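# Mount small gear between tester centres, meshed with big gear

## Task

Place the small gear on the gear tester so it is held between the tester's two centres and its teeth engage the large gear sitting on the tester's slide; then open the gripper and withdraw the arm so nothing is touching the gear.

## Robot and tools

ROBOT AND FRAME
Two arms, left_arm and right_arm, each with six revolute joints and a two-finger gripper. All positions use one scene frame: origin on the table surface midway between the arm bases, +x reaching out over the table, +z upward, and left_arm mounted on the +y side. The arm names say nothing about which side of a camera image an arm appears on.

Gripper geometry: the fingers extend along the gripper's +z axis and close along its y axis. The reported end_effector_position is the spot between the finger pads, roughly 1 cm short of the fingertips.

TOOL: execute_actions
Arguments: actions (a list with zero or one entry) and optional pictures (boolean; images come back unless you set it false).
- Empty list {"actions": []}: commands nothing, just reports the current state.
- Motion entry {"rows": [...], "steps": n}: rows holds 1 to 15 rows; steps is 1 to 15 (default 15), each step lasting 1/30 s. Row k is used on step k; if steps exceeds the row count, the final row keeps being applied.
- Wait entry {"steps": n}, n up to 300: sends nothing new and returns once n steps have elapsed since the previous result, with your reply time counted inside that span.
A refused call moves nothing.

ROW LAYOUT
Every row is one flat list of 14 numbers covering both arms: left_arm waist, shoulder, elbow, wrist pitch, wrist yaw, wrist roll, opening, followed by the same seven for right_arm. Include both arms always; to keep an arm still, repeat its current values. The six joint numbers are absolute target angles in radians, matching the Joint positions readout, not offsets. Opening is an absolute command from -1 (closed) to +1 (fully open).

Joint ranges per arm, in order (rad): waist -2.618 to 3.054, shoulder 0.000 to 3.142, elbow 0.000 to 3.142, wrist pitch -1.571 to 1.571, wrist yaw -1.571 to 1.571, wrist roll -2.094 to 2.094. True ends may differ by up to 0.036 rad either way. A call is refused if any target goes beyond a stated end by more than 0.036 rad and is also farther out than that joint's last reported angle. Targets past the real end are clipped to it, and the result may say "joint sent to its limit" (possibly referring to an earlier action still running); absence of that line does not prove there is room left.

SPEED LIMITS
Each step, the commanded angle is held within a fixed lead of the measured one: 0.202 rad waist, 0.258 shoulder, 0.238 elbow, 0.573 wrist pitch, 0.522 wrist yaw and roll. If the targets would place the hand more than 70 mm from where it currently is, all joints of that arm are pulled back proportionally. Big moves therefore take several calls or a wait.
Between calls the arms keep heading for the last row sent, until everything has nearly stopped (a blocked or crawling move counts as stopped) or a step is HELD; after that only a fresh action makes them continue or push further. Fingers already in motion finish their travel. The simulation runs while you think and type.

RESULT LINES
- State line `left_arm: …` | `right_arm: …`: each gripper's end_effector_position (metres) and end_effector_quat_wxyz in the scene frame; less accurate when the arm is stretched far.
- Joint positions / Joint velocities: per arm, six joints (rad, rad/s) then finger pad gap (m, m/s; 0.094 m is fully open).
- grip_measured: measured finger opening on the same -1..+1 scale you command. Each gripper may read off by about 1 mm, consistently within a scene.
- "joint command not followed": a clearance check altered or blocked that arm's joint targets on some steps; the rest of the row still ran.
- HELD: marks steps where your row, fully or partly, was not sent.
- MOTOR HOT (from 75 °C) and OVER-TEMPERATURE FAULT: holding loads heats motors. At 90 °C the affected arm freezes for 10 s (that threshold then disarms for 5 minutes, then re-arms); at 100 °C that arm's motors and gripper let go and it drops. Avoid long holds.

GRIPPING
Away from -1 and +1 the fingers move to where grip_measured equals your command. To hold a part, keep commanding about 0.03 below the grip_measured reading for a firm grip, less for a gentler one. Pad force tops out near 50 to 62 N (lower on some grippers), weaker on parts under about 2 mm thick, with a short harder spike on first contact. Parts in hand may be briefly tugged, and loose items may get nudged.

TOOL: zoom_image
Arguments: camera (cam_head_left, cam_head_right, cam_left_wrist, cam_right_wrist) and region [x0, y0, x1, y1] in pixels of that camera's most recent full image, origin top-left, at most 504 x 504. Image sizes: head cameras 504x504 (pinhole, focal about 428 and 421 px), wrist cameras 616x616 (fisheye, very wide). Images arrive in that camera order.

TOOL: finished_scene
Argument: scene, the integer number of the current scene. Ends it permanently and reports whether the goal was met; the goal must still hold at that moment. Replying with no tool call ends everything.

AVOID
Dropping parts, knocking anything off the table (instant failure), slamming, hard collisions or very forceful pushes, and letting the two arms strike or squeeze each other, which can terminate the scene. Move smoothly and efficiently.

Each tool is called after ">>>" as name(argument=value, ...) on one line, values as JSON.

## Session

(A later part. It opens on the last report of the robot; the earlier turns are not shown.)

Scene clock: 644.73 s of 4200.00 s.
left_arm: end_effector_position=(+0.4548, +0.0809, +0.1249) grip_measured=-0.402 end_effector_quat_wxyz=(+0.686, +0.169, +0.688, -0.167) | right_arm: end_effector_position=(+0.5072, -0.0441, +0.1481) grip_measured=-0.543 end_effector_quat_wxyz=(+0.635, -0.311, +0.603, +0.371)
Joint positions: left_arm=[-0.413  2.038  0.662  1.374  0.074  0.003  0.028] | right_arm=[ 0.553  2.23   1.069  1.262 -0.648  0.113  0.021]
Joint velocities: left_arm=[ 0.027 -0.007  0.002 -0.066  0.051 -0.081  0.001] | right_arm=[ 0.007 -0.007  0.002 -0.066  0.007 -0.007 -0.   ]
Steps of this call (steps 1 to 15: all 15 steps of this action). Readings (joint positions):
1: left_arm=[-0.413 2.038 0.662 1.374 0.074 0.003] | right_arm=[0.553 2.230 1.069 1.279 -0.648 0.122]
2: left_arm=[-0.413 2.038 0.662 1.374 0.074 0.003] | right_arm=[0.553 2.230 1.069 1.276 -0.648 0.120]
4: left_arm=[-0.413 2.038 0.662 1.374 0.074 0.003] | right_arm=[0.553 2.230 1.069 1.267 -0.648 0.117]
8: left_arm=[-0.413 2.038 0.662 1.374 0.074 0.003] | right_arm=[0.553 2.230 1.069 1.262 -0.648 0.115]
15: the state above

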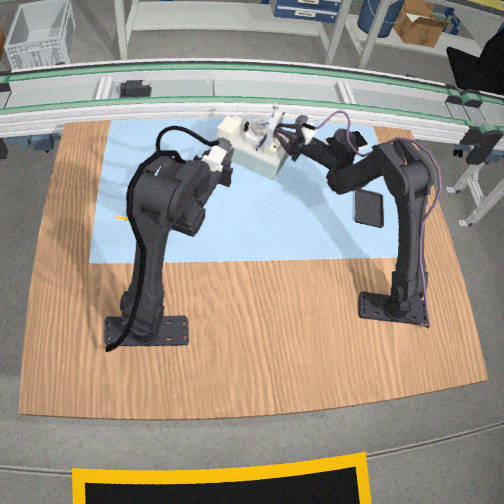

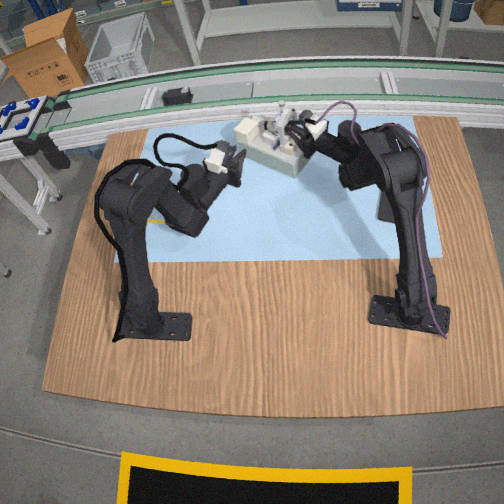

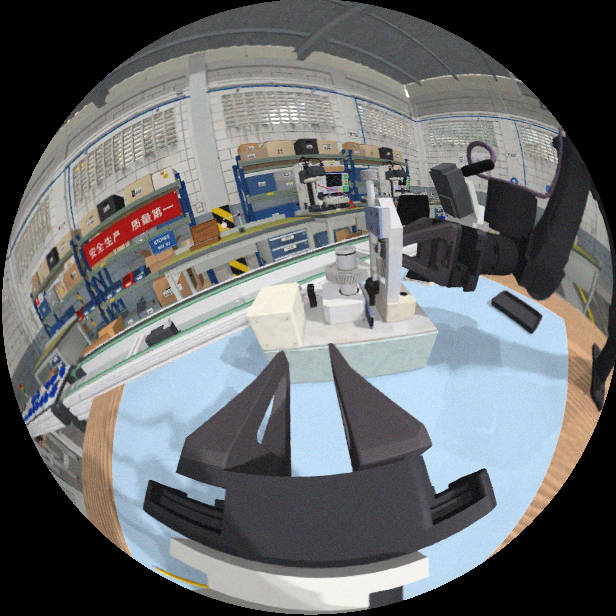

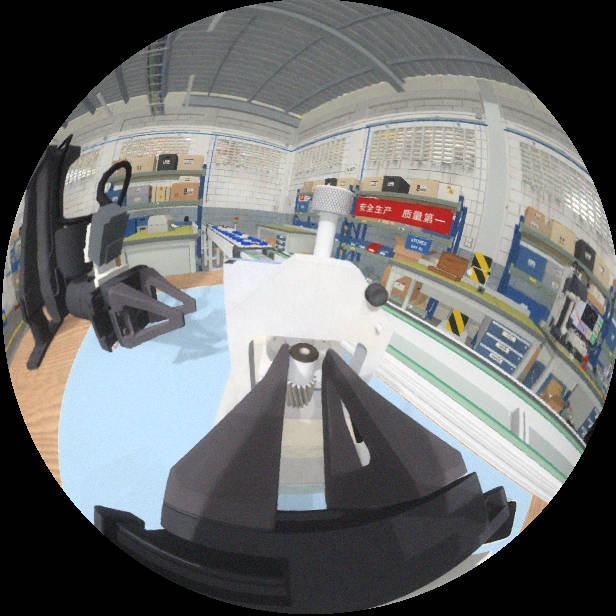

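>>> execute_actions(actions=[{"rows":[[-0.42,2.02,0.66,1.38,0.08,0,-0.4,0.548,2.22,1.065,1.285,-0.648,0.11,-0.54],[-0.42,2.02,0.66,1.38,0.08,0,-0.4,0.548,2.22,1.065,1.285,-0.648,0.11,-0.54],[-0.42,2.02,0.66,1.38,0.08,0,-0.4,0.548,2.22,1.065,1.285,-0.648,0.11,-0.54],[-0.42,2.02,0.66,1.38,0.08,0,-0.4,0.548,2.22,1.065,1.285,-0.648,0.11,-0.54],[-0.42,2.02,0.66,1.38,0.08,0,-0.4,0.548,2.22,1.065,1.285,-0.648,0.11,-0.54],[-0.42,2.02,0.66,1.38,0.08,0,-0.4,0.548,2.22,1.065,1.285,-0.67,0.11,-0.5]],"steps":15}], pictures=false)

>>> execute_actions(actions=[{"rows":[[-0.42,2.02,0.66,1.38,0.08,0,-0.4,0.548,2.22,1.065,1.25,-0.67,0.11,-0.5],[-0.42,2.02,0.66,1.38,0.08,0,-0.4,0.548,2.22,1.065,1.22,-0.67,0.11,-0.5]],"steps":15}])

>>> zoom_image(camera="cam_right_wrist", region=[240,280,400,460])

Scene clock: 653.80 s of 4200.00 s.
left_arm: end_effector_position=(+0.4548, +0.0809, +0.1249) grip_measured=-0.402 end_effector_quat_wxyz=(+0.686, +0.169, +0.688, -0.167) | right_arm: end_effector_position=(+0.5049, -0.0429, +0.1505) grip_measured=-0.503 end_effector_quat_wxyz=(+0.636, -0.316, +0.596, +0.374)
Joint positions: left_arm=[-0.413  2.038  0.662  1.374  0.074  0.003  0.028] | right_arm=[ 0.553  2.23   1.069  1.274 -0.662  0.113  0.023]
Joint velocities: left_arm=[ 0.002  0.007  0.012 -0.095  0.037 -0.022  0.001] | right_arm=[-0.007  0.002 -0.012 -0.022  0.051 -0.007 -0.001]
Steps of this call (steps 1 to 15: the robot went on to your last target; steps 16 to 90: nothing new was sent; then 5.57 s passed at rest; steps 91 to 105: all 15 steps of this action). Readings (joint positions):
91: left_arm=[-0.413 2.038 0.662 1.374 0.074 0.003] | right_arm=[0.553 2.230 1.069 1.264 -0.648 0.113]
92: left_arm=[-0.413 2.038 0.662 1.374 0.074 0.003] | right_arm=[0.553 2.230 1.069 1.266 -0.648 0.113]
94: left_arm=[-0.413 2.038 0.662 1.374 0.074 0.003] | right_arm=[0.553 2.230 1.069 1.270 -0.648 0.113]
98: left_arm=[-0.413 2.038 0.662 1.374 0.074 0.003] | right_arm=[0.553 2.230 1.069 1.273 -0.655 0.113]
105: the state above

Scene clock: 654.30 s of 4200.00 s.
left_arm: end_effector_position=(+0.4548, +0.0809, +0.1249) grip_measured=-0.402 end_effector_quat_wxyz=(+0.686, +0.169, +0.688, -0.167) | right_arm: end_effector_position=(+0.5054, -0.0425, +0.1426) grip_measured=-0.503 end_effector_quat_wxyz=(+0.624, -0.314, +0.609, +0.376)
Joint positions: left_arm=[-0.413  2.038  0.662  1.374  0.074  0.003  0.028] | right_arm=[ 0.553  2.23   1.069  1.237 -0.663  0.113  0.023]
Joint velocities: left_arm=[-0.002  0.012  0.022 -0.022 -0.007 -0.037 -0.   ] | right_arm=[-0.007 -0.012 -0.007  0.051 -0.081 -0.037 -0.   ]
Steps of this call (steps 1 to 15: all 15 steps of this action). Readings (joint positions):
1: left_arm=[-0.413 2.038 0.662 1.374 0.074 0.003] | right_arm=[0.553 2.230 1.069 1.274 -0.662 0.113]
2: left_arm=[-0.413 2.038 0.662 1.374 0.074 0.003] | right_arm=[0.553 2.230 1.069 1.269 -0.663 0.113]
4: left_arm=[-0.413 2.038 0.662 1.374 0.074 0.003] | right_arm=[0.553 2.230 1.069 1.257 -0.663 0.113]
8: left_arm=[-0.413 2.038 0.662 1.374 0.074 0.003] | right_arm=[0.553 2.230 1.069 1.243 -0.663 0.113]
15: the state above

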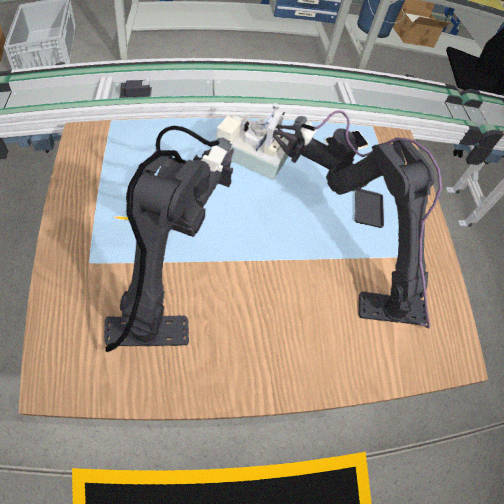

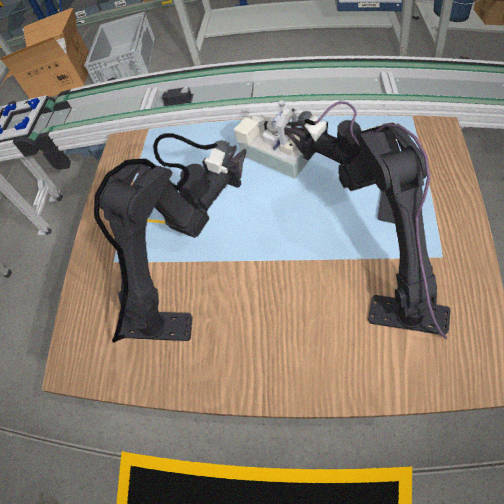

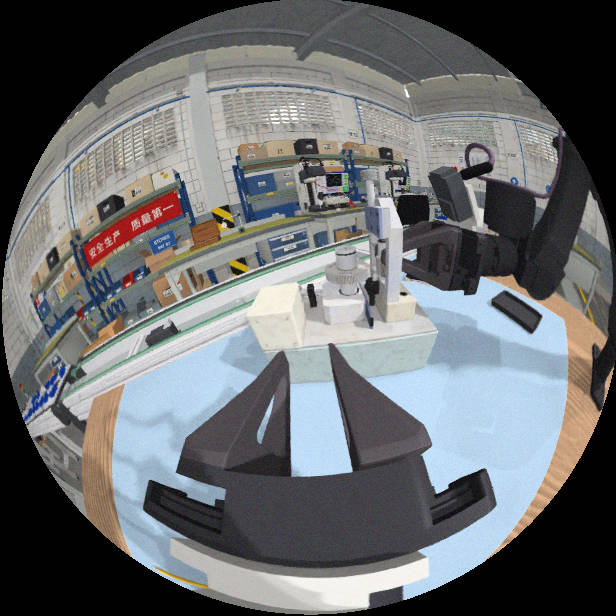

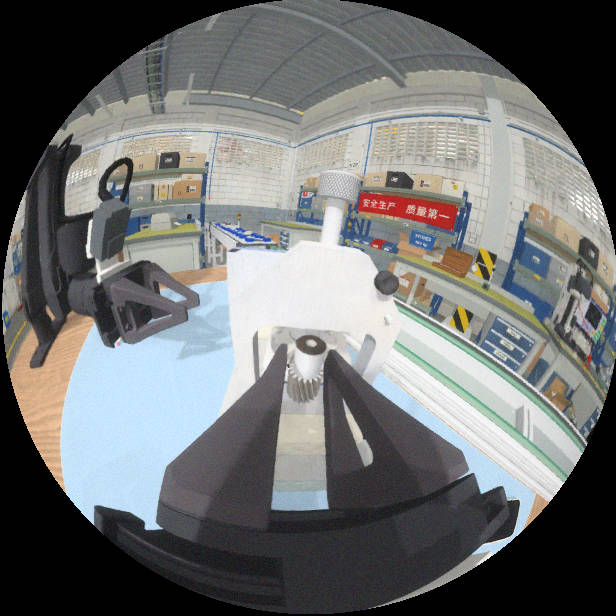

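Region (240, 280, 400, 460) of cam_right_wrist's 616x616 image, scaled by 2.800, with more detail than that image has.

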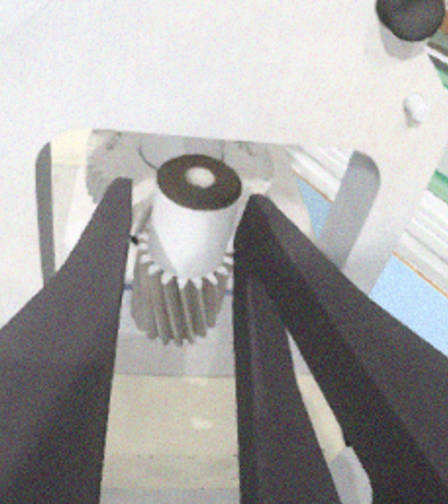

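>>> execute_actions(actions=[{"rows":[[-0.42,2.02,0.66,1.38,0.08,0,-0.4,0.548,2.22,1.065,1.208,-0.665,0.1,-0.5]],"steps":12}], pictures=false)

>>> execute_actions(actions=[{"rows":[[-0.42,2.02,0.66,1.38,0.08,0,-0.4,0.548,2.22,1.065,1.225,-0.665,0.1,-0.53],[-0.42,2.02,0.66,1.38,0.08,0,-0.4,0.548,2.22,1.065,1.225,-0.665,0.1,-0.55],[-0.42,2.02,0.66,1.38,0.08,0,-0.4,0.548,2.22,1.065,1.225,-0.665,0.1,-0.57],[-0.42,2.02,0.66,1.38,0.08,0,-0.4,0.548,2.22,1.065,1.225,-0.665,0.1,-0.59],[-0.42,2.02,0.66,1.38,0.08,0,-0.4,0.548,2.22,1.065,1.225,-0.665,0.1,-0.61],[-0.42,2.02,0.66,1.38,0.08,0,-0.4,0.548,2.22,1.065,1.225,-0.665,0.1,-0.63],[-0.42,2.02,0.66,1.38,0.08,0,-0.4,0.548,2.22,1.065,1.225,-0.665,0.1,-0.66],[-0.42,2.02,0.66,1.38,0.08,0,-0.4,0.548,2.22,1.065,1.225,-0.665,0.1,-0.69]],"steps":15}])

>>> zoom_image(camera="cam_right_wrist", region=[240,280,400,460])

>>> zoom_image(camera="cam_left_wrist", region=[340,205,425,295])

Scene clock: 670.73 s of 4200.00 s.
left_arm: end_effector_position=(+0.4548, +0.0809, +0.1249) grip_measured=-0.402 end_effector_quat_wxyz=(+0.686, +0.169, +0.688, -0.167) | right_arm: end_effector_position=(+0.5056, -0.0424, +0.1400) grip_measured=-0.503 end_effector_quat_wxyz=(+0.620, -0.315, +0.613, +0.375)
Joint positions: left_arm=[-0.413  2.038  0.662  1.374  0.074  0.003  0.028] | right_arm=[ 0.553  2.23   1.069  1.225 -0.663  0.108  0.023]
Joint velocities: left_arm=[ 0.002  0.007  0.012  0.007 -0.037 -0.007  0.001] | right_arm=[-0.007 -0.007  0.017  0.037  0.022 -0.022 -0.001]
Steps of this call (steps 1 to 15: the robot went on to your last target; steps 16 to 90: nothing new was sent; then 13.03 s passed at rest; steps 91 to 102: all 12 steps of this action). Readings (joint positions):
91: left_arm=[-0.413 2.038 0.662 1.374 0.074 0.003] | right_arm=[0.553 2.230 1.069 1.234 -0.663 0.112]
92: left_arm=[-0.413 2.038 0.662 1.374 0.074 0.003] | right_arm=[0.553 2.230 1.069 1.233 -0.663 0.111]
94: left_arm=[-0.413 2.038 0.662 1.374 0.074 0.003] | right_arm=[0.553 2.230 1.069 1.229 -0.663 0.110]
98: left_arm=[-0.413 2.038 0.662 1.374 0.074 0.003] | right_arm=[0.553 2.230 1.069 1.226 -0.663 0.109]
102: the state above

Scene clock: 671.23 s of 4200.00 s.
left_arm: end_effector_position=(+0.4548, +0.0809, +0.1249) grip_measured=-0.402 end_effector_quat_wxyz=(+0.686, +0.169, +0.688, -0.167) | right_arm: end_effector_position=(+0.5056, -0.0424, +0.1400) grip_measured=-0.632 end_effector_quat_wxyz=(+0.621, -0.315, +0.613, +0.374)
Joint positions: left_arm=[-0.413  2.038  0.662  1.374  0.074  0.003  0.028] | right_arm=[ 0.553  2.23   1.069  1.225 -0.663  0.107  0.017]
Joint velocities: left_arm=[-0.012 -0.002 -0.012 -0.007 -0.022 -0.022  0.   ] | right_arm=[ 0.012 -0.022 -0.022 -0.022  0.007 -0.066 -0.   ]
Steps of this call (steps 1 to 15: all 15 steps of this action). Readings (joint positions):
1: left_arm=[-0.413 2.038 0.662 1.374 0.074 0.003] | right_arm=[0.553 2.230 1.069 1.225 -0.663 0.108]
2: left_arm=[-0.413 2.038 0.662 1.374 0.074 0.003] | right_arm=[0.553 2.230 1.069 1.225 -0.663 0.108]
4: left_arm=[-0.413 2.038 0.662 1.374 0.074 0.003] | right_arm=[0.553 2.230 1.069 1.225 -0.663 0.108]
8: left_arm=[-0.413 2.038 0.662 1.374 0.074 0.003] | right_arm=[0.553 2.230 1.069 1.225 -0.663 0.107]
15: the state above

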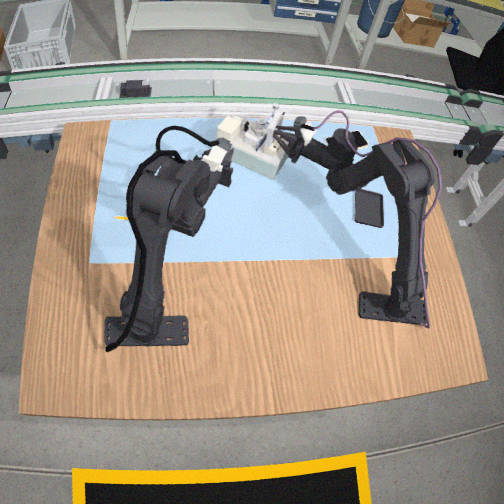

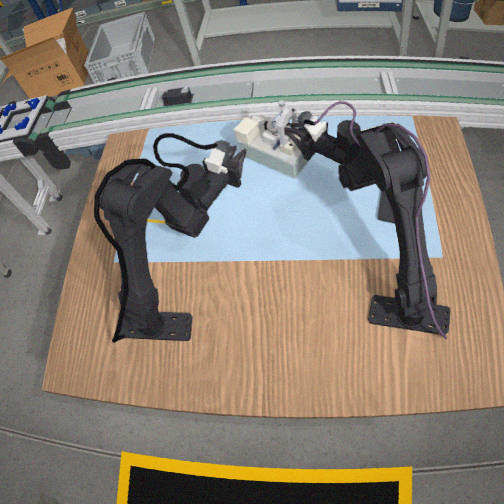

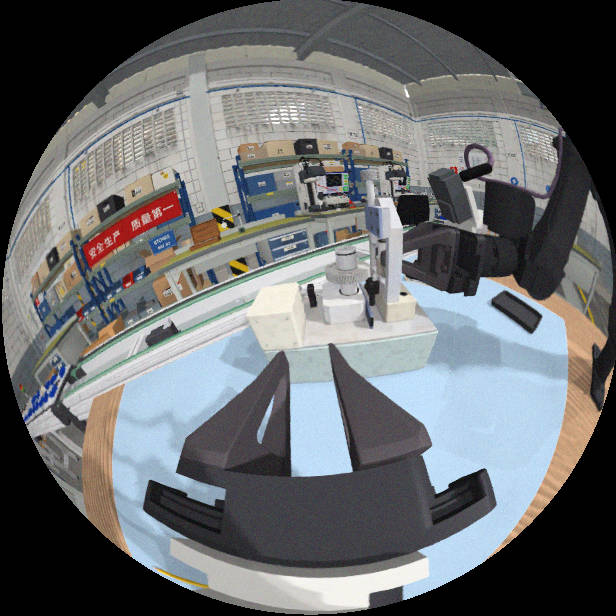

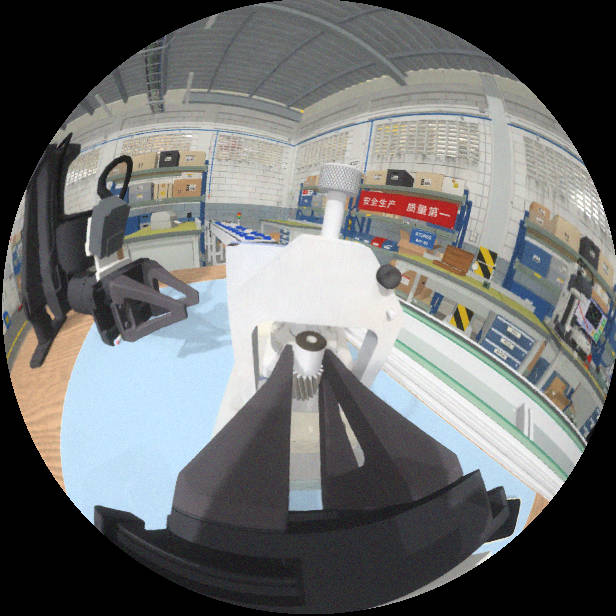

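Region (240, 280, 400, 460) of cam_right_wrist's 616x616 image, scaled by 2.800, with more detail than that image has.

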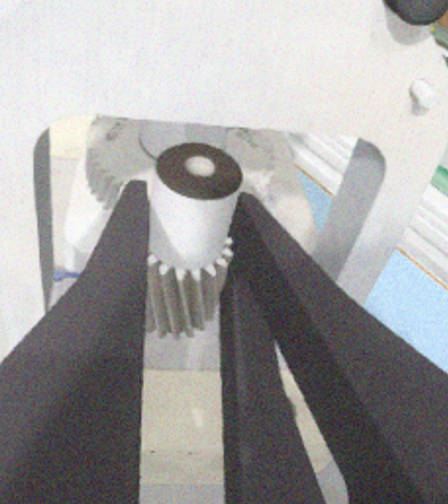

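Region (340, 205, 425, 295) of cam_left_wrist's 616x616 image, scaled by 5.600, with more detail than that image has.

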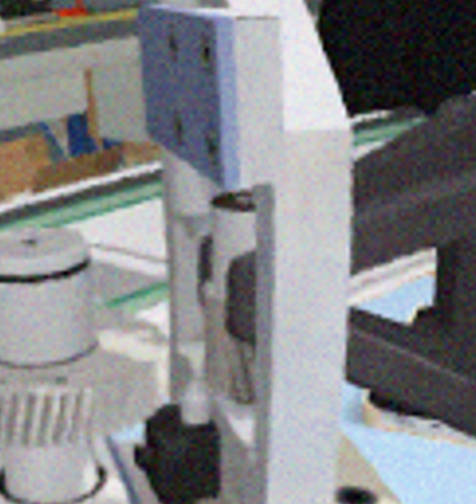

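>>> execute_actions(actions=[{"rows":[[-0.42,2.02,0.66,1.38,0.08,0,-0.4,0.553,2.195,1.075,1.225,-0.66,0.1,-0.69],[-0.42,2.02,0.66,1.38,0.08,0,-0.4,0.553,2.19,1.075,1.22,-0.66,0.1,-0.69],[-0.42,2.02,0.66,1.38,0.08,0,-0.4,0.553,2.186,1.075,1.215,-0.66,0.1,-0.69],[-0.42,2.02,0.66,1.38,0.08,0,-0.4,0.553,2.182,1.075,1.208,-0.66,0.1,-0.69],[-0.42,2.02,0.66,1.38,0.08,0,-0.4,0.553,2.178,1.075,1.202,-0.65,0.1,-0.69],[-0.42,2.02,0.66,1.38,0.08,0,-0.4,0.553,2.174,1.075,1.197,-0.64,0.1,-0.69]],"steps":15}], pictures=false)

>>> execute_actions(actions=[{"steps":12}])

>>> zoom_image(camera="cam_left_wrist", region=[340,205,425,295])

Scene clock: 679.97 s of 4200.00 s.
left_arm: end_effector_position=(+0.4548, +0.0809, +0.1249) grip_measured=-0.402 end_effector_quat_wxyz=(+0.686, +0.169, +0.688, -0.167) | right_arm: end_effector_position=(+0.5073, -0.0438, +0.1479) grip_measured=-0.632 end_effector_quat_wxyz=(+0.624, -0.311, +0.614, +0.370)
Joint positions: left_arm=[-0.413  2.038  0.662  1.374  0.074  0.003  0.028] | right_arm=[ 0.553  2.207  1.069  1.204 -0.65   0.107  0.017]
Joint velocities: left_arm=[ 0.007 -0.017 -0.007 -0.051  0.051  0.022 -0.001] | right_arm=[ 0.002 -0.002  0.002 -0.081  0.007  0.022 -0.001]
Steps of this call (steps 1 to 15: the robot went on to your last target; steps 16 to 90: nothing new was sent; then 5.23 s passed at rest; steps 91 to 105: all 15 steps of this action). Readings (joint positions):
91: left_arm=[-0.413 2.038 0.662 1.374 0.074 0.003] | right_arm=[0.553 2.230 1.069 1.225 -0.663 0.107]
92: left_arm=[-0.413 2.038 0.662 1.374 0.074 0.003] | right_arm=[0.553 2.230 1.069 1.225 -0.663 0.107]
94: left_arm=[-0.413 2.038 0.662 1.374 0.074 0.003] | right_arm=[0.553 2.227 1.069 1.221 -0.663 0.107]
98: left_arm=[-0.413 2.038 0.662 1.374 0.074 0.003] | right_arm=[0.553 2.214 1.069 1.207 -0.656 0.107]
105: the state above

Scene clock: 680.37 s of 4200.00 s.
left_arm: end_effector_position=(+0.4548, +0.0809, +0.1249) grip_measured=-0.402 end_effector_quat_wxyz=(+0.686, +0.169, +0.688, -0.167) | right_arm: end_effector_position=(+0.5075, -0.0439, +0.1472) grip_measured=-0.632 end_effector_quat_wxyz=(+0.623, -0.311, +0.615, +0.370)
Joint positions: left_arm=[-0.413  2.038  0.662  1.374  0.074  0.003  0.028] | right_arm=[ 0.553  2.207  1.069  1.2   -0.649  0.107  0.017]
Joint velocities: left_arm=[ 0.012  0.007 -0.017  0.007 -0.037  0.081 -0.   ] | right_arm=[-0.012  0.017  0.007 -0.007 -0.037  0.037 -0.002]
Steps of this call (steps 1 to 12: the robot went on to your last target). Readings (joint positions):
1: left_arm=[-0.413 2.038 0.662 1.374 0.074 0.003] | right_arm=[0.553 2.207 1.069 1.203 -0.650 0.107]
2: left_arm=[-0.413 2.038 0.662 1.374 0.074 0.003] | right_arm=[0.553 2.207 1.069 1.202 -0.650 0.107]
4: left_arm=[-0.413 2.038 0.662 1.374 0.074 0.003] | right_arm=[0.553 2.207 1.069 1.201 -0.649 0.107]
8: left_arm=[-0.413 2.038 0.662 1.374 0.074 0.003] | right_arm=[0.553 2.207 1.069 1.201 -0.649 0.107]
12: the state above

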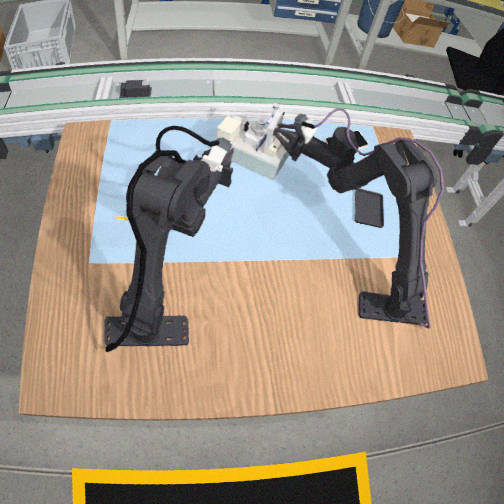

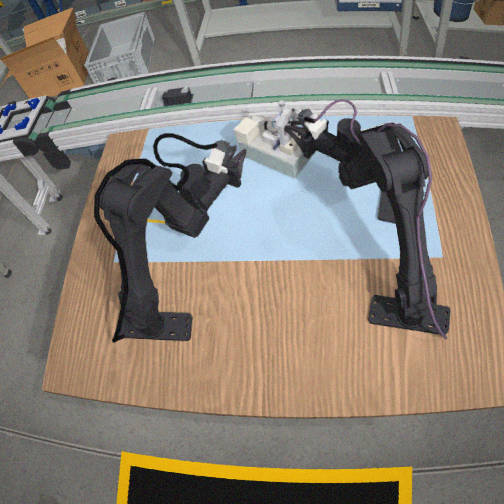

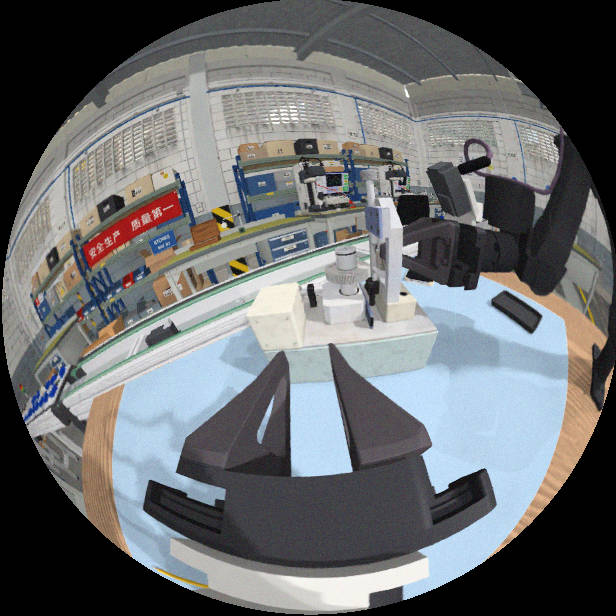

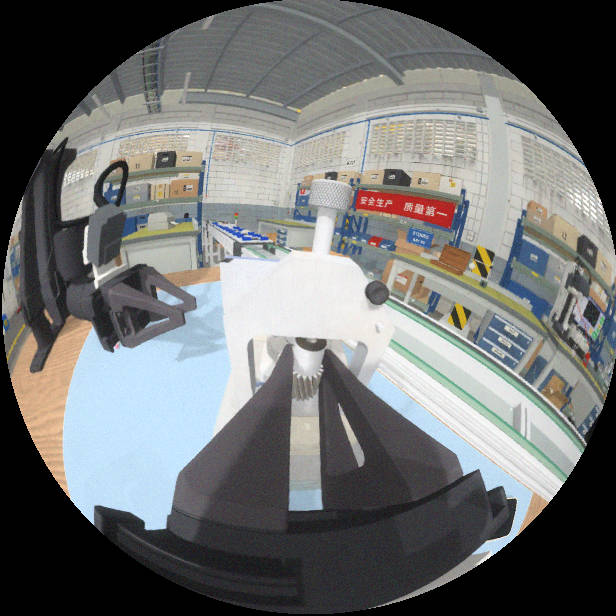

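Region (340, 205, 425, 295) of cam_left_wrist's 616x616 image, scaled by 5.600, with more detail than that image has.

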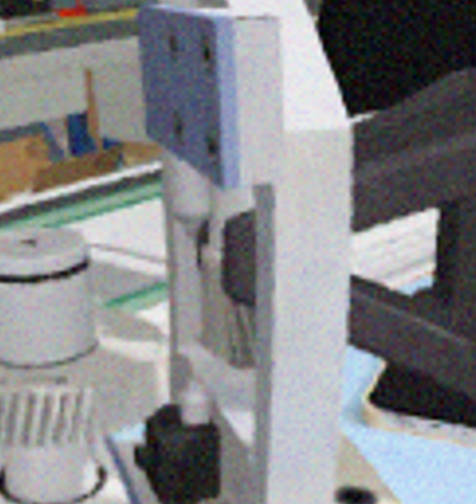

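>>> execute_actions(actions=[{"rows":[[-0.43,1.95,0.7,1.25,0.04,0,-0.35,0.553,2.19,1.08,1.21,-0.645,0.105,-0.69],[-0.43,1.88,0.74,1.1,0.04,0,-0.35,0.553,2.19,1.08,1.21,-0.645,0.105,-0.69],[-0.43,1.8,0.78,0.9,0.04,0,-0.35,0.553,2.19,1.08,1.21,-0.645,0.105,-0.69],[-0.43,1.72,0.82,0.7,0,0,-0.35,0.553,2.19,1.08,1.21,-0.645,0.105,-0.69],[-0.43,1.64,0.87,0.5,0,0,-0.35,0.553,2.19,1.08,1.21,-0.645,0.105,-0.69],[-0.43,1.56,0.92,0.3,0,0,-0.35,0.553,2.19,1.08,1.21,-0.645,0.105,-0.69],[-0.43,1.47,1.0,0.0,0,0,-0.35,0.553,2.19,1.08,1.21,-0.645,0.105,-0.69]],"steps":15}], pictures=false)

>>> execute_actions(actions=[{"rows":[[-0.572,1.5,1.3,-0.54,0,0,-0.35,0.553,2.19,1.08,1.21,-0.645,0.105,-0.69]],"steps":15}], pictures=false)

>>> execute_actions(actions=[{"steps":10}], pictures=false)

>>> execute_actions(actions=[{"rows":[[-0.575,1.55,1.37,-0.54,0,0,-0.35,0.553,2.19,1.08,1.21,-0.645,0.105,-0.69],[-0.575,1.6,1.43,-0.54,0,0,-0.35,0.553,2.19,1.08,1.21,-0.645,0.105,-0.69],[-0.575,1.65,1.49,-0.54,0,0,-0.35,0.553,2.19,1.08,1.21,-0.645,0.105,-0.69],[-0.575,1.7,1.55,-0.54,0,0,-0.35,0.553,2.19,1.08,1.21,-0.645,0.105,-0.69],[-0.575,1.75,1.61,-0.54,0,0,-0.35,0.553,2.19,1.08,1.21,-0.645,0.105,-0.69],[-0.575,1.8,1.67,-0.54,0,0,-0.35,0.553,2.19,1.08,1.21,-0.645,0.105,-0.69],[-0.575,1.85,1.735,-0.54,0,0,-0.35,0.553,2.19,1.08,1.21,-0.645,0.105,-0.69],[-0.575,1.9,1.8,-0.54,0,0,-0.35,0.553,2.19,1.08,1.21,-0.645,0.105,-0.69],[-0.575,1.95,1.86,-0.54,0,0,-0.35,0.553,2.19,1.08,1.21,-0.645,0.105,-0.69],[-0.575,1.995,1.915,-0.54,0,0,-0.35,0.553,2.19,1.08,1.21,-0.645,0.105,-0.69]],"steps":15}], pictures=false)

Scene clock: 700.47 s of 4200.00 s.
left_arm: end_effector_position=(+0.4406, +0.0940, +0.2976) grip_measured=-0.352 end_effector_quat_wxyz=(+0.631, +0.162, +0.747, -0.136) | right_arm: end_effector_position=(+0.5075, -0.0439, +0.1472) grip_measured=-0.632 end_effector_quat_wxyz=(+0.623, -0.310, +0.615, +0.370)
Joint positions: left_arm=[-0.423  1.423  1.021  0.233  0.011  0.003  0.03 ] | right_arm=[ 0.553  2.207  1.069  1.2   -0.649  0.107  0.017]
Joint velocities: left_arm=[-0.012  0.281 -0.002 -1.326 -0.051  0.037  0.   ] | right_arm=[ 0.012 -0.002  0.007 -0.007  0.051 -0.007 -0.   ]
Steps of this call (steps 1 to 15: the robot went on to your last target; steps 16 to 90: nothing new was sent; then 16.60 s passed at rest; steps 91 to 105: all 15 steps of this action). Readings (joint positions):
91: left_arm=[-0.415 2.028 0.662 1.353 0.069 0.003] | right_arm=[0.553 2.207 1.069 1.200 -0.649 0.107]
92: left_arm=[-0.416 2.002 0.666 1.297 0.064 0.003] | right_arm=[0.553 2.207 1.069 1.200 -0.649 0.107]
94: left_arm=[-0.421 1.901 0.709 1.093 0.052 0.003] | right_arm=[0.553 2.207 1.069 1.200 -0.649 0.107]
98: left_arm=[-0.423 1.624 0.895 0.632 0.026 0.003] | right_arm=[0.553 2.207 1.069 1.200 -0.649 0.107]
105: the state above

Scene clock: 700.97 s of 4200.00 s.
left_arm: end_effector_position=(+0.3761, +0.0491, +0.2145) grip_measured=-0.352 end_effector_quat_wxyz=(+0.385, +0.260, +0.878, -0.115) | right_arm: end_effector_position=(+0.5075, -0.0439, +0.1472) grip_measured=-0.632 end_effector_quat_wxyz=(+0.623, -0.310, +0.615, +0.370)
Joint positions: left_arm=[-0.579  1.512  1.275 -0.507  0.005  0.002  0.03 ] | right_arm=[ 0.553  2.207  1.069  1.2   -0.649  0.107  0.017]
Joint velocities: left_arm=[-0.012  0.007  0.007 -0.154 -0.037 -0.007 -0.   ] | right_arm=[-0.017 -0.012 -0.007 -0.037  0.022  0.022 -0.   ]
Steps of this call (steps 1 to 15: all 15 steps of this action). Readings (joint positions):
1: left_arm=[-0.440 1.441 1.062 0.118 -0.003 0.002] | right_arm=[0.553 2.207 1.069 1.200 -0.649 0.107]
2: left_arm=[-0.471 1.475 1.129 -0.011 -0.011 0.002] | right_arm=[0.553 2.207 1.069 1.200 -0.649 0.107]
4: left_arm=[-0.541 1.518 1.231 -0.192 -0.006 0.002] | right_arm=[0.553 2.207 1.069 1.200 -0.649 0.107]
8: left_arm=[-0.587 1.512 1.274 -0.382 0.008 0.002] | right_arm=[0.553 2.207 1.069 1.200 -0.649 0.107]
15: the state above

Scene clock: 701.30 s of 4200.00 s.
left_arm: end_effector_position=(+0.3728, +0.0513, +0.2103) grip_measured=-0.352 end_effector_quat_wxyz=(+0.375, +0.261, +0.883, -0.112) | right_arm: end_effector_position=(+0.5075, -0.0439, +0.1472) grip_measured=-0.632 end_effector_quat_wxyz=(+0.623, -0.310, +0.615, +0.370)
Joint positions: left_arm=[-0.579  1.512  1.275 -0.53   0.005  0.002  0.03 ] | right_arm=[ 0.553  2.207  1.069  1.2   -0.649  0.107  0.017]
Joint velocities: left_arm=[ 0.032  0.012  0.002 -0.037  0.051  0.037 -0.001] | right_arm=[ 0.002  0.017 -0.007 -0.081 -0.007 -0.007 -0.   ]
Steps of this call (steps 1 to 10: the robot went on to your last target). Readings (joint positions):
1: left_arm=[-0.579 1.512 1.275 -0.513 0.005 0.002] | right_arm=[0.553 2.207 1.069 1.200 -0.649 0.107]
2: left_arm=[-0.579 1.512 1.275 -0.517 0.005 0.002] | right_arm=[0.553 2.207 1.069 1.200 -0.649 0.107]
4: left_arm=[-0.579 1.512 1.275 -0.523 0.005 0.002] | right_arm=[0.553 2.207 1.069 1.200 -0.649 0.107]
8: left_arm=[-0.579 1.512 1.275 -0.529 0.005 0.002] | right_arm=[0.553 2.207 1.069 1.200 -0.649 0.107]
10: the state above

Scene clock: 701.80 s of 4200.00 s.
left_arm: end_effector_position=(+0.4940, -0.0265, +0.2363) grip_measured=-0.352 end_effector_quat_wxyz=(+0.426, +0.254, +0.859, -0.127) | right_arm: end_effector_position=(+0.5075, -0.0439, +0.1472) grip_measured=-0.632 end_effector_quat_wxyz=(+0.623, -0.310, +0.615, +0.370)
Joint positions: left_arm=[-0.579  2.006  1.88  -0.525  0.005  0.002  0.03 ] | right_arm=[ 0.553  2.207  1.069  1.2   -0.649  0.107  0.017]
Joint velocities: left_arm=[-0.002  0.134  0.012 -0.168 -0.022  0.022 -0.001] | right_arm=[ 0.007  0.012 -0.007 -0.037 -0.066 -0.037 -0.001]
Steps of this call (steps 1 to 15: all 15 steps of this action). Readings (joint positions):
1: left_arm=[-0.579 1.518 1.287 -0.541 0.005 0.002] | right_arm=[0.553 2.207 1.069 1.200 -0.649 0.107]
2: left_arm=[-0.579 1.536 1.317 -0.556 0.005 0.002] | right_arm=[0.553 2.207 1.069 1.200 -0.649 0.107]
4: left_arm=[-0.579 1.607 1.422 -0.567 0.005 0.002] | right_arm=[0.553 2.207 1.069 1.200 -0.649 0.107]
8: left_arm=[-0.579 1.801 1.681 -0.546 0.005 0.002] | right_arm=[0.553 2.207 1.069 1.200 -0.649 0.107]
15: the state above

>>> execute_actions(actions=[{"rows":[[-0.572,2.01,1.93,-0.545,0,0,-0.35,0.553,2.2,1.08,1.21,-0.645,0.105,-0.69],[-0.572,2.02,1.945,-0.545,0,0,-0.35,0.553,2.2,1.08,1.21,-0.645,0.105,-0.69],[-0.572,2.04,1.97,-0.545,0,0,-0.35,0.553,2.2,1.08,1.21,-0.645,0.105,-0.69],[-0.572,2.06,1.995,-0.55,0,0,-0.35,0.553,2.2,1.08,1.21,-0.645,0.105,-0.69],[-0.572,2.08,2.02,-0.55,0,0,-0.35,0.553,2.2,1.08,1.21,-0.645,0.105,-0.69],[-0.572,2.1,2.04,-0.555,0,0,-0.35,0.553,2.2,1.08,1.21,-0.645,0.105,-0.69],[-0.572,2.115,2.055,-0.555,0,0,-0.35,0.553,2.2,1.08,1.21,-0.645,0.105,-0.69],[-0.572,2.125,2.07,-0.555,0,0,-0.35,0.553,2.2,1.08,1.21,-0.645,0.105,-0.69],[-0.572,2.135,2.07,-0.555,0,0,-0.35,0.553,2.2,1.08,1.21,-0.645,0.105,-0.69]],"steps":15}], pictures=false)

>>> execute_actions(actions=[{"steps":8}], pictures=false)

>>> execute_actions(actions=[{"rows":[[-0.572,2.135,2.07,-0.555,0,0,-0.75,0.553,2.2,1.09,1.21,-0.645,0.105,-0.69]],"steps":10}], pictures=false)

>>> execute_actions(actions=[{"rows":[[-0.572,2.12,2.08,-0.547,0,0,-0.75,0.553,2.21,1.09,1.21,-0.645,0.105,-0.69],[-0.572,2.105,2.09,-0.538,0,0,-0.75,0.553,2.21,1.09,1.21,-0.645,0.105,-0.69],[-0.572,2.09,2.1,-0.53,0,0,-0.75,0.553,2.21,1.09,1.21,-0.645,0.105,-0.69],[-0.572,2.075,2.11,-0.52,0,0,-0.75,0.553,2.21,1.09,1.21,-0.645,0.105,-0.69],[-0.572,2.06,2.12,-0.51,0,0,-0.75,0.553,2.21,1.09,1.21,-0.645,0.105,-0.69],[-0.572,2.045,2.135,-0.5,0,0,-0.75,0.553,2.21,1.09,1.21,-0.645,0.105,-0.69],[-0.572,2.025,2.15,-0.485,0,0,-0.75,0.553,2.21,1.09,1.21,-0.645,0.105,-0.69]],"steps":15}], pictures=false)

>>> execute_actions(actions=[{"rows":[[-0.572,2.06,2.13,-0.5,0,0,-0.75,0.553,2.215,1.1,1.2,-0.645,0.105,-0.69],[-0.572,2.06,2.13,-0.5,0,0,-0.75,0.553,2.218,1.105,1.195,-0.645,0.105,-0.69],[-0.572,2.06,2.13,-0.5,0,0,-0.75,0.553,2.221,1.11,1.19,-0.645,0.105,-0.69],[-0.572,2.06,2.13,-0.5,0,0,-0.75,0.553,2.224,1.114,1.19,-0.645,0.105,-0.69]],"steps":15}], pictures=false)

Scene clock: 720.87 s of 4200.00 s.
left_arm: end_effector_position=(+0.5194, -0.0429, +0.2297) grip_measured=-0.352 end_effector_quat_wxyz=(+0.429, +0.254, +0.857, -0.128) | right_arm: end_effector_position=(+0.5075, -0.0439, +0.1472) grip_measured=-0.632 end_effector_quat_wxyz=(+0.623, -0.310, +0.615, +0.370)
Joint positions: left_arm=[-0.579  2.135  2.042 -0.549  0.005  0.002  0.03 ] | right_arm=[ 0.553  2.207  1.069  1.2   -0.649  0.107  0.017]
Joint velocities: left_arm=[ 0.007  0.1    0.007 -0.081  0.051  0.022  0.001] | right_arm=[-0.002 -0.012 -0.002 -0.007 -0.095  0.037 -0.001]
Steps of this call (steps 1 to 30: the robot went on to your last target; steps 31 to 90: nothing new was sent; then 15.57 s passed at rest; steps 91 to 105: all 15 steps of this action). Readings (joint positions):
91: left_arm=[-0.579 2.010 1.884 -0.540 0.005 0.002] | right_arm=[0.553 2.207 1.069 1.200 -0.649 0.107]
92: left_arm=[-0.579 2.013 1.891 -0.544 0.005 0.002] | right_arm=[0.553 2.207 1.069 1.200 -0.649 0.107]
94: left_arm=[-0.579 2.028 1.926 -0.550 0.005 0.002] | right_arm=[0.553 2.207 1.069 1.200 -0.649 0.107]
98: left_arm=[-0.579 2.084 2.020 -0.546 0.005 0.002] | right_arm=[0.553 2.207 1.069 1.200 -0.649 0.107]
105: the state above

Scene clock: 721.13 s of 4200.00 s.
left_arm: end_effector_position=(+0.5193, -0.0428, +0.2270) grip_measured=-0.352 end_effector_quat_wxyz=(+0.426, +0.254, +0.859, -0.127) | right_arm: end_effector_position=(+0.5075, -0.0439, +0.1472) grip_measured=-0.632 end_effector_quat_wxyz=(+0.623, -0.310, +0.615, +0.370)
Joint positions: left_arm=[-0.579  2.139  2.042 -0.553  0.005  0.002  0.03 ] | right_arm=[ 0.553  2.207  1.069  1.2   -0.649  0.107  0.017]
Joint velocities: left_arm=[ 0.002 -0.007 -0.007  0.066 -0.066  0.007  0.001] | right_arm=[-0.007 -0.002  0.012 -0.022 -0.022  0.051 -0.   ]
Steps of this call (steps 1 to 8: the robot went on to your last target). Readings (joint positions):
1: left_arm=[-0.579 2.138 2.042 -0.550 0.005 0.002] | right_arm=[0.553 2.207 1.069 1.200 -0.649 0.107]
2: left_arm=[-0.579 2.139 2.042 -0.552 0.005 0.002] | right_arm=[0.553 2.207 1.069 1.200 -0.649 0.107]
4: left_arm=[-0.579 2.139 2.042 -0.553 0.005 0.002] | right_arm=[0.553 2.207 1.069 1.200 -0.649 0.107]
8: the state above

Scene clock: 721.47 s of 4200.00 s.
left_arm: end_effector_position=(+0.5199, -0.0419, +0.2270) grip_measured=-0.710 end_effector_quat_wxyz=(+0.427, +0.253, +0.859, -0.126) | right_arm: end_effector_position=(+0.5075, -0.0439, +0.1472) grip_measured=-0.632 end_effector_quat_wxyz=(+0.623, -0.310, +0.615, +0.370)
Joint positions: left_arm=[-0.578  2.139  2.042 -0.552  0.002  0.002  0.014] | right_arm=[ 0.553  2.207  1.069  1.2   -0.649  0.107  0.017]
Joint velocities: left_arm=[-0.022  0.002  0.007 -0.037 -0.066  0.037 -0.001] | right_arm=[-0.012  0.012 -0.012 -0.066  0.007  0.095  0.   ]
Steps of this call (steps 1 to 10: all 10 steps of this action). Readings (joint positions):
1: left_arm=[-0.579 2.139 2.042 -0.553 0.005 0.002] | right_arm=[0.553 2.207 1.069 1.200 -0.649 0.107]
2: left_arm=[-0.579 2.139 2.042 -0.553 0.001 0.002] | right_arm=[0.553 2.207 1.069 1.200 -0.649 0.107]
4: left_arm=[-0.578 2.139 2.042 -0.552 0.002 0.002] | right_arm=[0.553 2.207 1.069 1.200 -0.649 0.107]
8: left_arm=[-0.578 2.139 2.042 -0.552 0.002 0.002] | right_arm=[0.553 2.207 1.069 1.200 -0.649 0.107]
10: the state above

Scene clock: 721.97 s of 4200.00 s.
left_arm: end_effector_position=(+0.5197, -0.0418, +0.2439) grip_measured=-0.710 end_effector_quat_wxyz=(+0.439, +0.251, +0.853, -0.129) | right_arm: end_effector_position=(+0.5075, -0.0439, +0.1472) grip_measured=-0.632 end_effector_quat_wxyz=(+0.623, -0.310, +0.615, +0.370)
Joint positions: left_arm=[-0.578  2.126  2.068 -0.562  0.002  0.002  0.014] | right_arm=[ 0.553  2.207  1.069  1.2   -0.649  0.107  0.017]
Joint velocities: left_arm=[ 0.007 -0.022  0.012 -0.037  0.022 -0.007 -0.   ] | right_arm=[-0.017 -0.007  0.017 -0.066 -0.037  0.007 -0.   ]
Steps of this call (steps 1 to 15: all 15 steps of this action). Readings (joint positions):
1: left_arm=[-0.578 2.139 2.042 -0.552 0.002 0.002] | right_arm=[0.553 2.207 1.069 1.200 -0.649 0.107]
2: left_arm=[-0.578 2.139 2.045 -0.553 0.002 0.002] | right_arm=[0.553 2.207 1.069 1.200 -0.649 0.107]
4: left_arm=[-0.578 2.139 2.050 -0.557 0.002 0.002] | right_arm=[0.553 2.207 1.069 1.200 -0.649 0.107]
8: left_arm=[-0.578 2.132 2.061 -0.561 0.002 0.002] | right_arm=[0.553 2.207 1.069 1.200 -0.649 0.107]
15: the state above

Scene clock: 722.47 s of 4200.00 s.
left_arm: end_effector_position=(+0.5196, -0.0418, +0.2440) grip_measured=-0.710 end_effector_quat_wxyz=(+0.439, +0.251, +0.853, -0.129) | right_arm: end_effector_position=(+0.5103, -0.0429, +0.1507) grip_measured=-0.632 end_effector_quat_wxyz=(+0.625, -0.311, +0.614, +0.370)
Joint positions: left_arm=[-0.578  2.126  2.068 -0.563  0.002  0.002  0.014] | right_arm=[ 0.553  2.207  1.085  1.19  -0.648  0.107  0.017]
Joint velocities: left_arm=[ 0.022 -0.002 -0.017 -0.037 -0.022 -0.051  0.001] | right_arm=[-0.007  0.017 -0.017 -0.037  0.022 -0.066 -0.   ]
Steps of this call (steps 1 to 15: all 15 steps of this action). Readings (joint positions):
1: left_arm=[-0.578 2.126 2.068 -0.562 0.002 0.002] | right_arm=[0.553 2.207 1.069 1.200 -0.649 0.107]
2: left_arm=[-0.578 2.126 2.068 -0.563 0.002 0.002] | right_arm=[0.553 2.207 1.069 1.200 -0.649 0.107]
4: left_arm=[-0.578 2.126 2.068 -0.563 0.002 0.002] | right_arm=[0.553 2.207 1.075 1.195 -0.649 0.107]
8: left_arm=[-0.578 2.126 2.068 -0.563 0.002 0.002] | right_arm=[0.553 2.207 1.085 1.192 -0.648 0.107]
15: the state above

Lower via q4 to ~.1485, then q1.

>>> execute_actions(actions=[{"rows":[[-0.572,2.06,2.13,-0.5,0,0,-0.75,0.553,2.21,1.11,1.176,-0.645,0.105,-0.69]],"steps":12}], pictures=false)

>>> execute_actions(actions=[{"rows":[[-0.572,2.06,2.13,-0.5,0,0,-0.75,0.572,2.21,1.11,1.19,-0.645,0.105,-0.69]],"steps":15}], pictures=false)

Scene clock: 727.97 s of 4200.00 s.
left_arm: end_effector_position=(+0.5196, -0.0418, +0.2440) grip_measured=-0.710 end_effector_quat_wxyz=(+0.439, +0.251, +0.853, -0.129) | right_arm: end_effector_position=(+0.5104, -0.0429, +0.1486) grip_measured=-0.632 end_effector_quat_wxyz=(+0.621, -0.310, +0.617, +0.370)
Joint positions: left_arm=[-0.578  2.126  2.068 -0.563  0.002  0.002  0.014] | right_arm=[ 0.553  2.207  1.085  1.18  -0.648  0.107  0.017]
Joint velocities: left_arm=[-0.002  0.002 -0.012 -0.022  0.007  0.037 -0.   ] | right_arm=[-0.002 -0.012  0.012  0.022 -0.022 -0.022  0.   ]
Steps of this call (steps 1 to 15: the robot went on to your last target; steps 16 to 90: nothing new was sent; then 2.10 s passed at rest; steps 91 to 102: all 12 steps of this action). Readings (joint positions):
91: left_arm=[-0.578 2.126 2.068 -0.563 0.002 0.002] | right_arm=[0.553 2.207 1.085 1.189 -0.648 0.107]
92: left_arm=[-0.578 2.126 2.068 -0.563 0.002 0.002] | right_arm=[0.553 2.207 1.085 1.187 -0.648 0.107]
94: left_arm=[-0.578 2.126 2.068 -0.563 0.002 0.002] | right_arm=[0.553 2.207 1.085 1.184 -0.648 0.107]
98: left_arm=[-0.578 2.126 2.068 -0.563 0.002 0.002] | right_arm=[0.553 2.207 1.085 1.181 -0.648 0.107]
102: the state above

Scene clock: 728.47 s of 4200.00 s.
left_arm: end_effector_position=(+0.5196, -0.0418, +0.2440) grip_measured=-0.710 end_effector_quat_wxyz=(+0.439, +0.251, +0.853, -0.129) | right_arm: end_effector_position=(+0.5092, -0.0407, +0.1484) grip_measured=-0.632 end_effector_quat_wxyz=(+0.620, -0.311, +0.617, +0.372)
Joint positions: left_arm=[-0.578  2.126  2.068 -0.563  0.002  0.002  0.014] | right_arm=[ 0.558  2.207  1.085  1.179 -0.648  0.107  0.017]
Joint velocities: left_arm=[-0.022 -0.012  0.002 -0.051 -0.022  0.007  0.001] | right_arm=[ 0.012  0.012 -0.012  0.037 -0.007 -0.007 -0.001]
Steps of this call (steps 1 to 15: all 15 steps of this action). Readings (joint positions):
1: left_arm=[-0.578 2.126 2.068 -0.563 0.002 0.002] | right_arm=[0.553 2.207 1.085 1.180 -0.648 0.107]
2: left_arm=[-0.578 2.126 2.068 -0.563 0.002 0.002] | right_arm=[0.555 2.207 1.085 1.180 -0.648 0.107]
4: left_arm=[-0.578 2.126 2.068 -0.563 0.002 0.002] | right_arm=[0.557 2.207 1.085 1.180 -0.648 0.107]
8: left_arm=[-0.578 2.126 2.068 -0.563 0.002 0.002] | right_arm=[0.558 2.207 1.085 1.179 -0.648 0.107]
15: the state above

>>> execute_actions(actions=[{"rows":[[-0.572,2.04,2.14,-0.49,0,0,-0.75,0.56,2.21,1.11,1.17,-0.648,0.105,-0.69]],"steps":10}], pictures=false)

>>> execute_actions(actions=[{"rows":[[-0.572,2.06,2.13,-0.5,0,0,-0.75,0.577,2.21,1.11,1.185,-0.648,0.105,-0.69],[-0.572,2.06,2.13,-0.5,0,0,-0.75,0.577,2.21,1.11,1.185,-0.648,0.105,-0.69],[-0.572,2.06,2.13,-0.5,0,0,-0.75,0.574,2.21,1.11,1.185,-0.648,0.105,-0.69]],"steps":12}], pictures=false)

Scene clock: 743.70 s of 4200.00 s.
left_arm: end_effector_position=(+0.5196, -0.0418, +0.2440) grip_measured=-0.710 end_effector_quat_wxyz=(+0.439, +0.251, +0.853, -0.129) | right_arm: end_effector_position=(+0.5092, -0.0407, +0.1472) grip_measured=-0.632 end_effector_quat_wxyz=(+0.618, -0.311, +0.619, +0.372)
Joint positions: left_arm=[-0.578  2.126  2.068 -0.563  0.002  0.002  0.014] | right_arm=[ 0.558  2.207  1.085  1.174 -0.648  0.107  0.017]
Joint velocities: left_arm=[-0.007 -0.032  0.007  0.022 -0.11   0.051  0.002] | right_arm=[ 0.007  0.007 -0.002 -0.051  0.022 -0.095 -0.   ]
Steps of this call (steps 1 to 15: the robot went on to your last target; steps 16 to 90: nothing new was sent; then 11.90 s passed at rest; steps 91 to 100: all 10 steps of this action). Readings (joint positions):
91: left_arm=[-0.578 2.126 2.068 -0.563 0.002 0.002] | right_arm=[0.558 2.207 1.085 1.177 -0.648 0.107]
92: left_arm=[-0.578 2.126 2.068 -0.563 0.002 0.002] | right_arm=[0.558 2.207 1.085 1.176 -0.648 0.107]
94: left_arm=[-0.578 2.126 2.068 -0.563 0.002 0.002] | right_arm=[0.558 2.207 1.085 1.174 -0.648 0.107]
98: left_arm=[-0.578 2.126 2.068 -0.563 0.002 0.002] | right_arm=[0.558 2.207 1.085 1.174 -0.648 0.107]
100: the state above

Scene clock: 744.10 s of 4200.00 s.
left_arm: end_effector_position=(+0.5196, -0.0418, +0.2440) grip_measured=-0.710 end_effector_quat_wxyz=(+0.439, +0.251, +0.853, -0.129) | right_arm: end_effector_position=(+0.5073, -0.0376, +0.1472) grip_measured=-0.632 end_effector_quat_wxyz=(+0.617, -0.313, +0.618, +0.374)
Joint positions: left_arm=[-0.578  2.126  2.068 -0.563  0.002  0.002  0.014] | right_arm=[ 0.564  2.207  1.085  1.174 -0.648  0.107  0.017]
Joint velocities: left_arm=[ 0.007 -0.007 -0.002  0.037  0.022 -0.007 -0.001] | right_arm=[-0.012 -0.007 -0.017  0.022  0.081  0.022  0.   ]
Steps of this call (steps 1 to 12: all 12 steps of this action). Readings (joint positions):
1: left_arm=[-0.578 2.126 2.068 -0.563 0.002 0.002] | right_arm=[0.558 2.207 1.085 1.174 -0.648 0.107]
2: left_arm=[-0.578 2.126 2.068 -0.563 0.002 0.002] | right_arm=[0.560 2.207 1.085 1.174 -0.648 0.107]
4: left_arm=[-0.578 2.126 2.068 -0.563 0.002 0.002] | right_arm=[0.562 2.207 1.085 1.174 -0.648 0.107]
8: left_arm=[-0.578 2.126 2.068 -0.563 0.002 0.002] | right_arm=[0.564 2.207 1.085 1.174 -0.648 0.107]
12: the state above

>>> execute_actions(actions=[{"rows":[[-0.572,2.06,2.13,-0.5,0,0,-0.75,0.57,2.21,1.11,1.185,-0.624,0.105,-0.69]],"steps":15}], pictures=false)

>>> execute_actions(actions=[{"rows":[[-0.572,2.06,2.13,-0.5,0,0,-0.75,0.57,2.222,1.118,1.18,-0.624,0.105,-0.69],[-0.572,2.06,2.13,-0.5,0,0,-0.75,0.57,2.228,1.124,1.18,-0.624,0.105,-0.69],[-0.572,2.06,2.13,-0.5,0,0,-0.75,0.57,2.228,1.126,1.18,-0.624,0.105,-0.69],[-0.572,2.06,2.13,-0.5,0,0,-0.75,0.57,2.226,1.126,1.18,-0.624,0.105,-0.69]],"steps":15}], pictures=false)

Scene clock: 751.73 s of 4200.00 s.
left_arm: end_effector_position=(+0.5196, -0.0418, +0.2440) grip_measured=-0.710 end_effector_quat_wxyz=(+0.439, +0.251, +0.853, -0.129) | right_arm: end_effector_position=(+0.5095, -0.0390, +0.1473) grip_measured=-0.632 end_effector_quat_wxyz=(+0.620, -0.308, +0.620, +0.369)
Joint positions: left_arm=[-0.578  2.126  2.068 -0.563  0.002  0.002  0.014] | right_arm=[ 0.564  2.207  1.085  1.174 -0.633  0.107  0.017]
Joint velocities: left_arm=[-0.007 -0.002 -0.007  0.007 -0.037 -0.066 -0.   ] | right_arm=[-0.002 -0.012 -0.027  0.007  0.051  0.007 -0.001]
MOTOR HOT: a motor of the left arm reached 75 °C. Now the hottest motor of the left arm, joint 2 (shoulder), reports 75 °C. The controller's stop level is 90 °C. To cool a motor, set the load down, stop pushing, or move to a pose that needs little force.
Steps of this call (steps 1 to 15: the robot went on to your last target; steps 16 to 90: nothing new was sent; then 4.13 s passed at rest; steps 91 to 105: all 15 steps of this action). Readings (joint positions):
91: left_arm=[-0.578 2.126 2.068 -0.563 0.002 0.002] | right_arm=[0.564 2.207 1.085 1.174 -0.646 0.107]
92: left_arm=[-0.578 2.126 2.068 -0.563 0.002 0.002] | right_arm=[0.564 2.207 1.085 1.174 -0.643 0.107]
94: left_arm=[-0.578 2.126 2.068 -0.563 0.002 0.002] | right_arm=[0.564 2.207 1.085 1.174 -0.639 0.107]
98: left_arm=[-0.578 2.126 2.068 -0.563 0.002 0.002] | right_arm=[0.564 2.207 1.085 1.174 -0.635 0.107]
105: the state above

Scene clock: 752.23 s of 4200.00 s.
left_arm: end_effector_position=(+0.5196, -0.0418, +0.2440) grip_measured=-0.710 end_effector_quat_wxyz=(+0.439, +0.251, +0.853, -0.129) | right_arm: end_effector_position=(+0.5119, -0.0383, +0.1473) grip_measured=-0.632 end_effector_quat_wxyz=(+0.621, -0.308, +0.619, +0.369)
Joint positions: left_arm=[-0.578  2.126  2.068 -0.563  0.002  0.002  0.014] | right_arm=[ 0.564  2.215  1.096  1.173 -0.632  0.107  0.017]
Joint velocities: left_arm=[-0.017  0.002  0.017  0.051  0.022 -0.007 -0.   ] | right_arm=[ 0.002  0.012 -0.002 -0.037  0.022  0.066 -0.   ]
MOTOR HOT: still on. Now the hottest motor of the left arm, joint 2 (shoulder), reports 75 °C; the controller's stop level is 90 °C.
Steps of this call (steps 1 to 15: all 15 steps of this action). Readings (joint positions):
1: left_arm=[-0.578 2.126 2.068 -0.563 0.002 0.002] | right_arm=[0.564 2.207 1.085 1.174 -0.633 0.107]
2: left_arm=[-0.578 2.126 2.068 -0.563 0.002 0.002] | right_arm=[0.564 2.207 1.086 1.173 -0.633 0.107]
4: left_arm=[-0.578 2.126 2.068 -0.563 0.002 0.002] | right_arm=[0.564 2.212 1.093 1.173 -0.633 0.107]
8: left_arm=[-0.578 2.126 2.068 -0.563 0.002 0.002] | right_arm=[0.564 2.215 1.096 1.173 -0.632 0.107]
15: the state above


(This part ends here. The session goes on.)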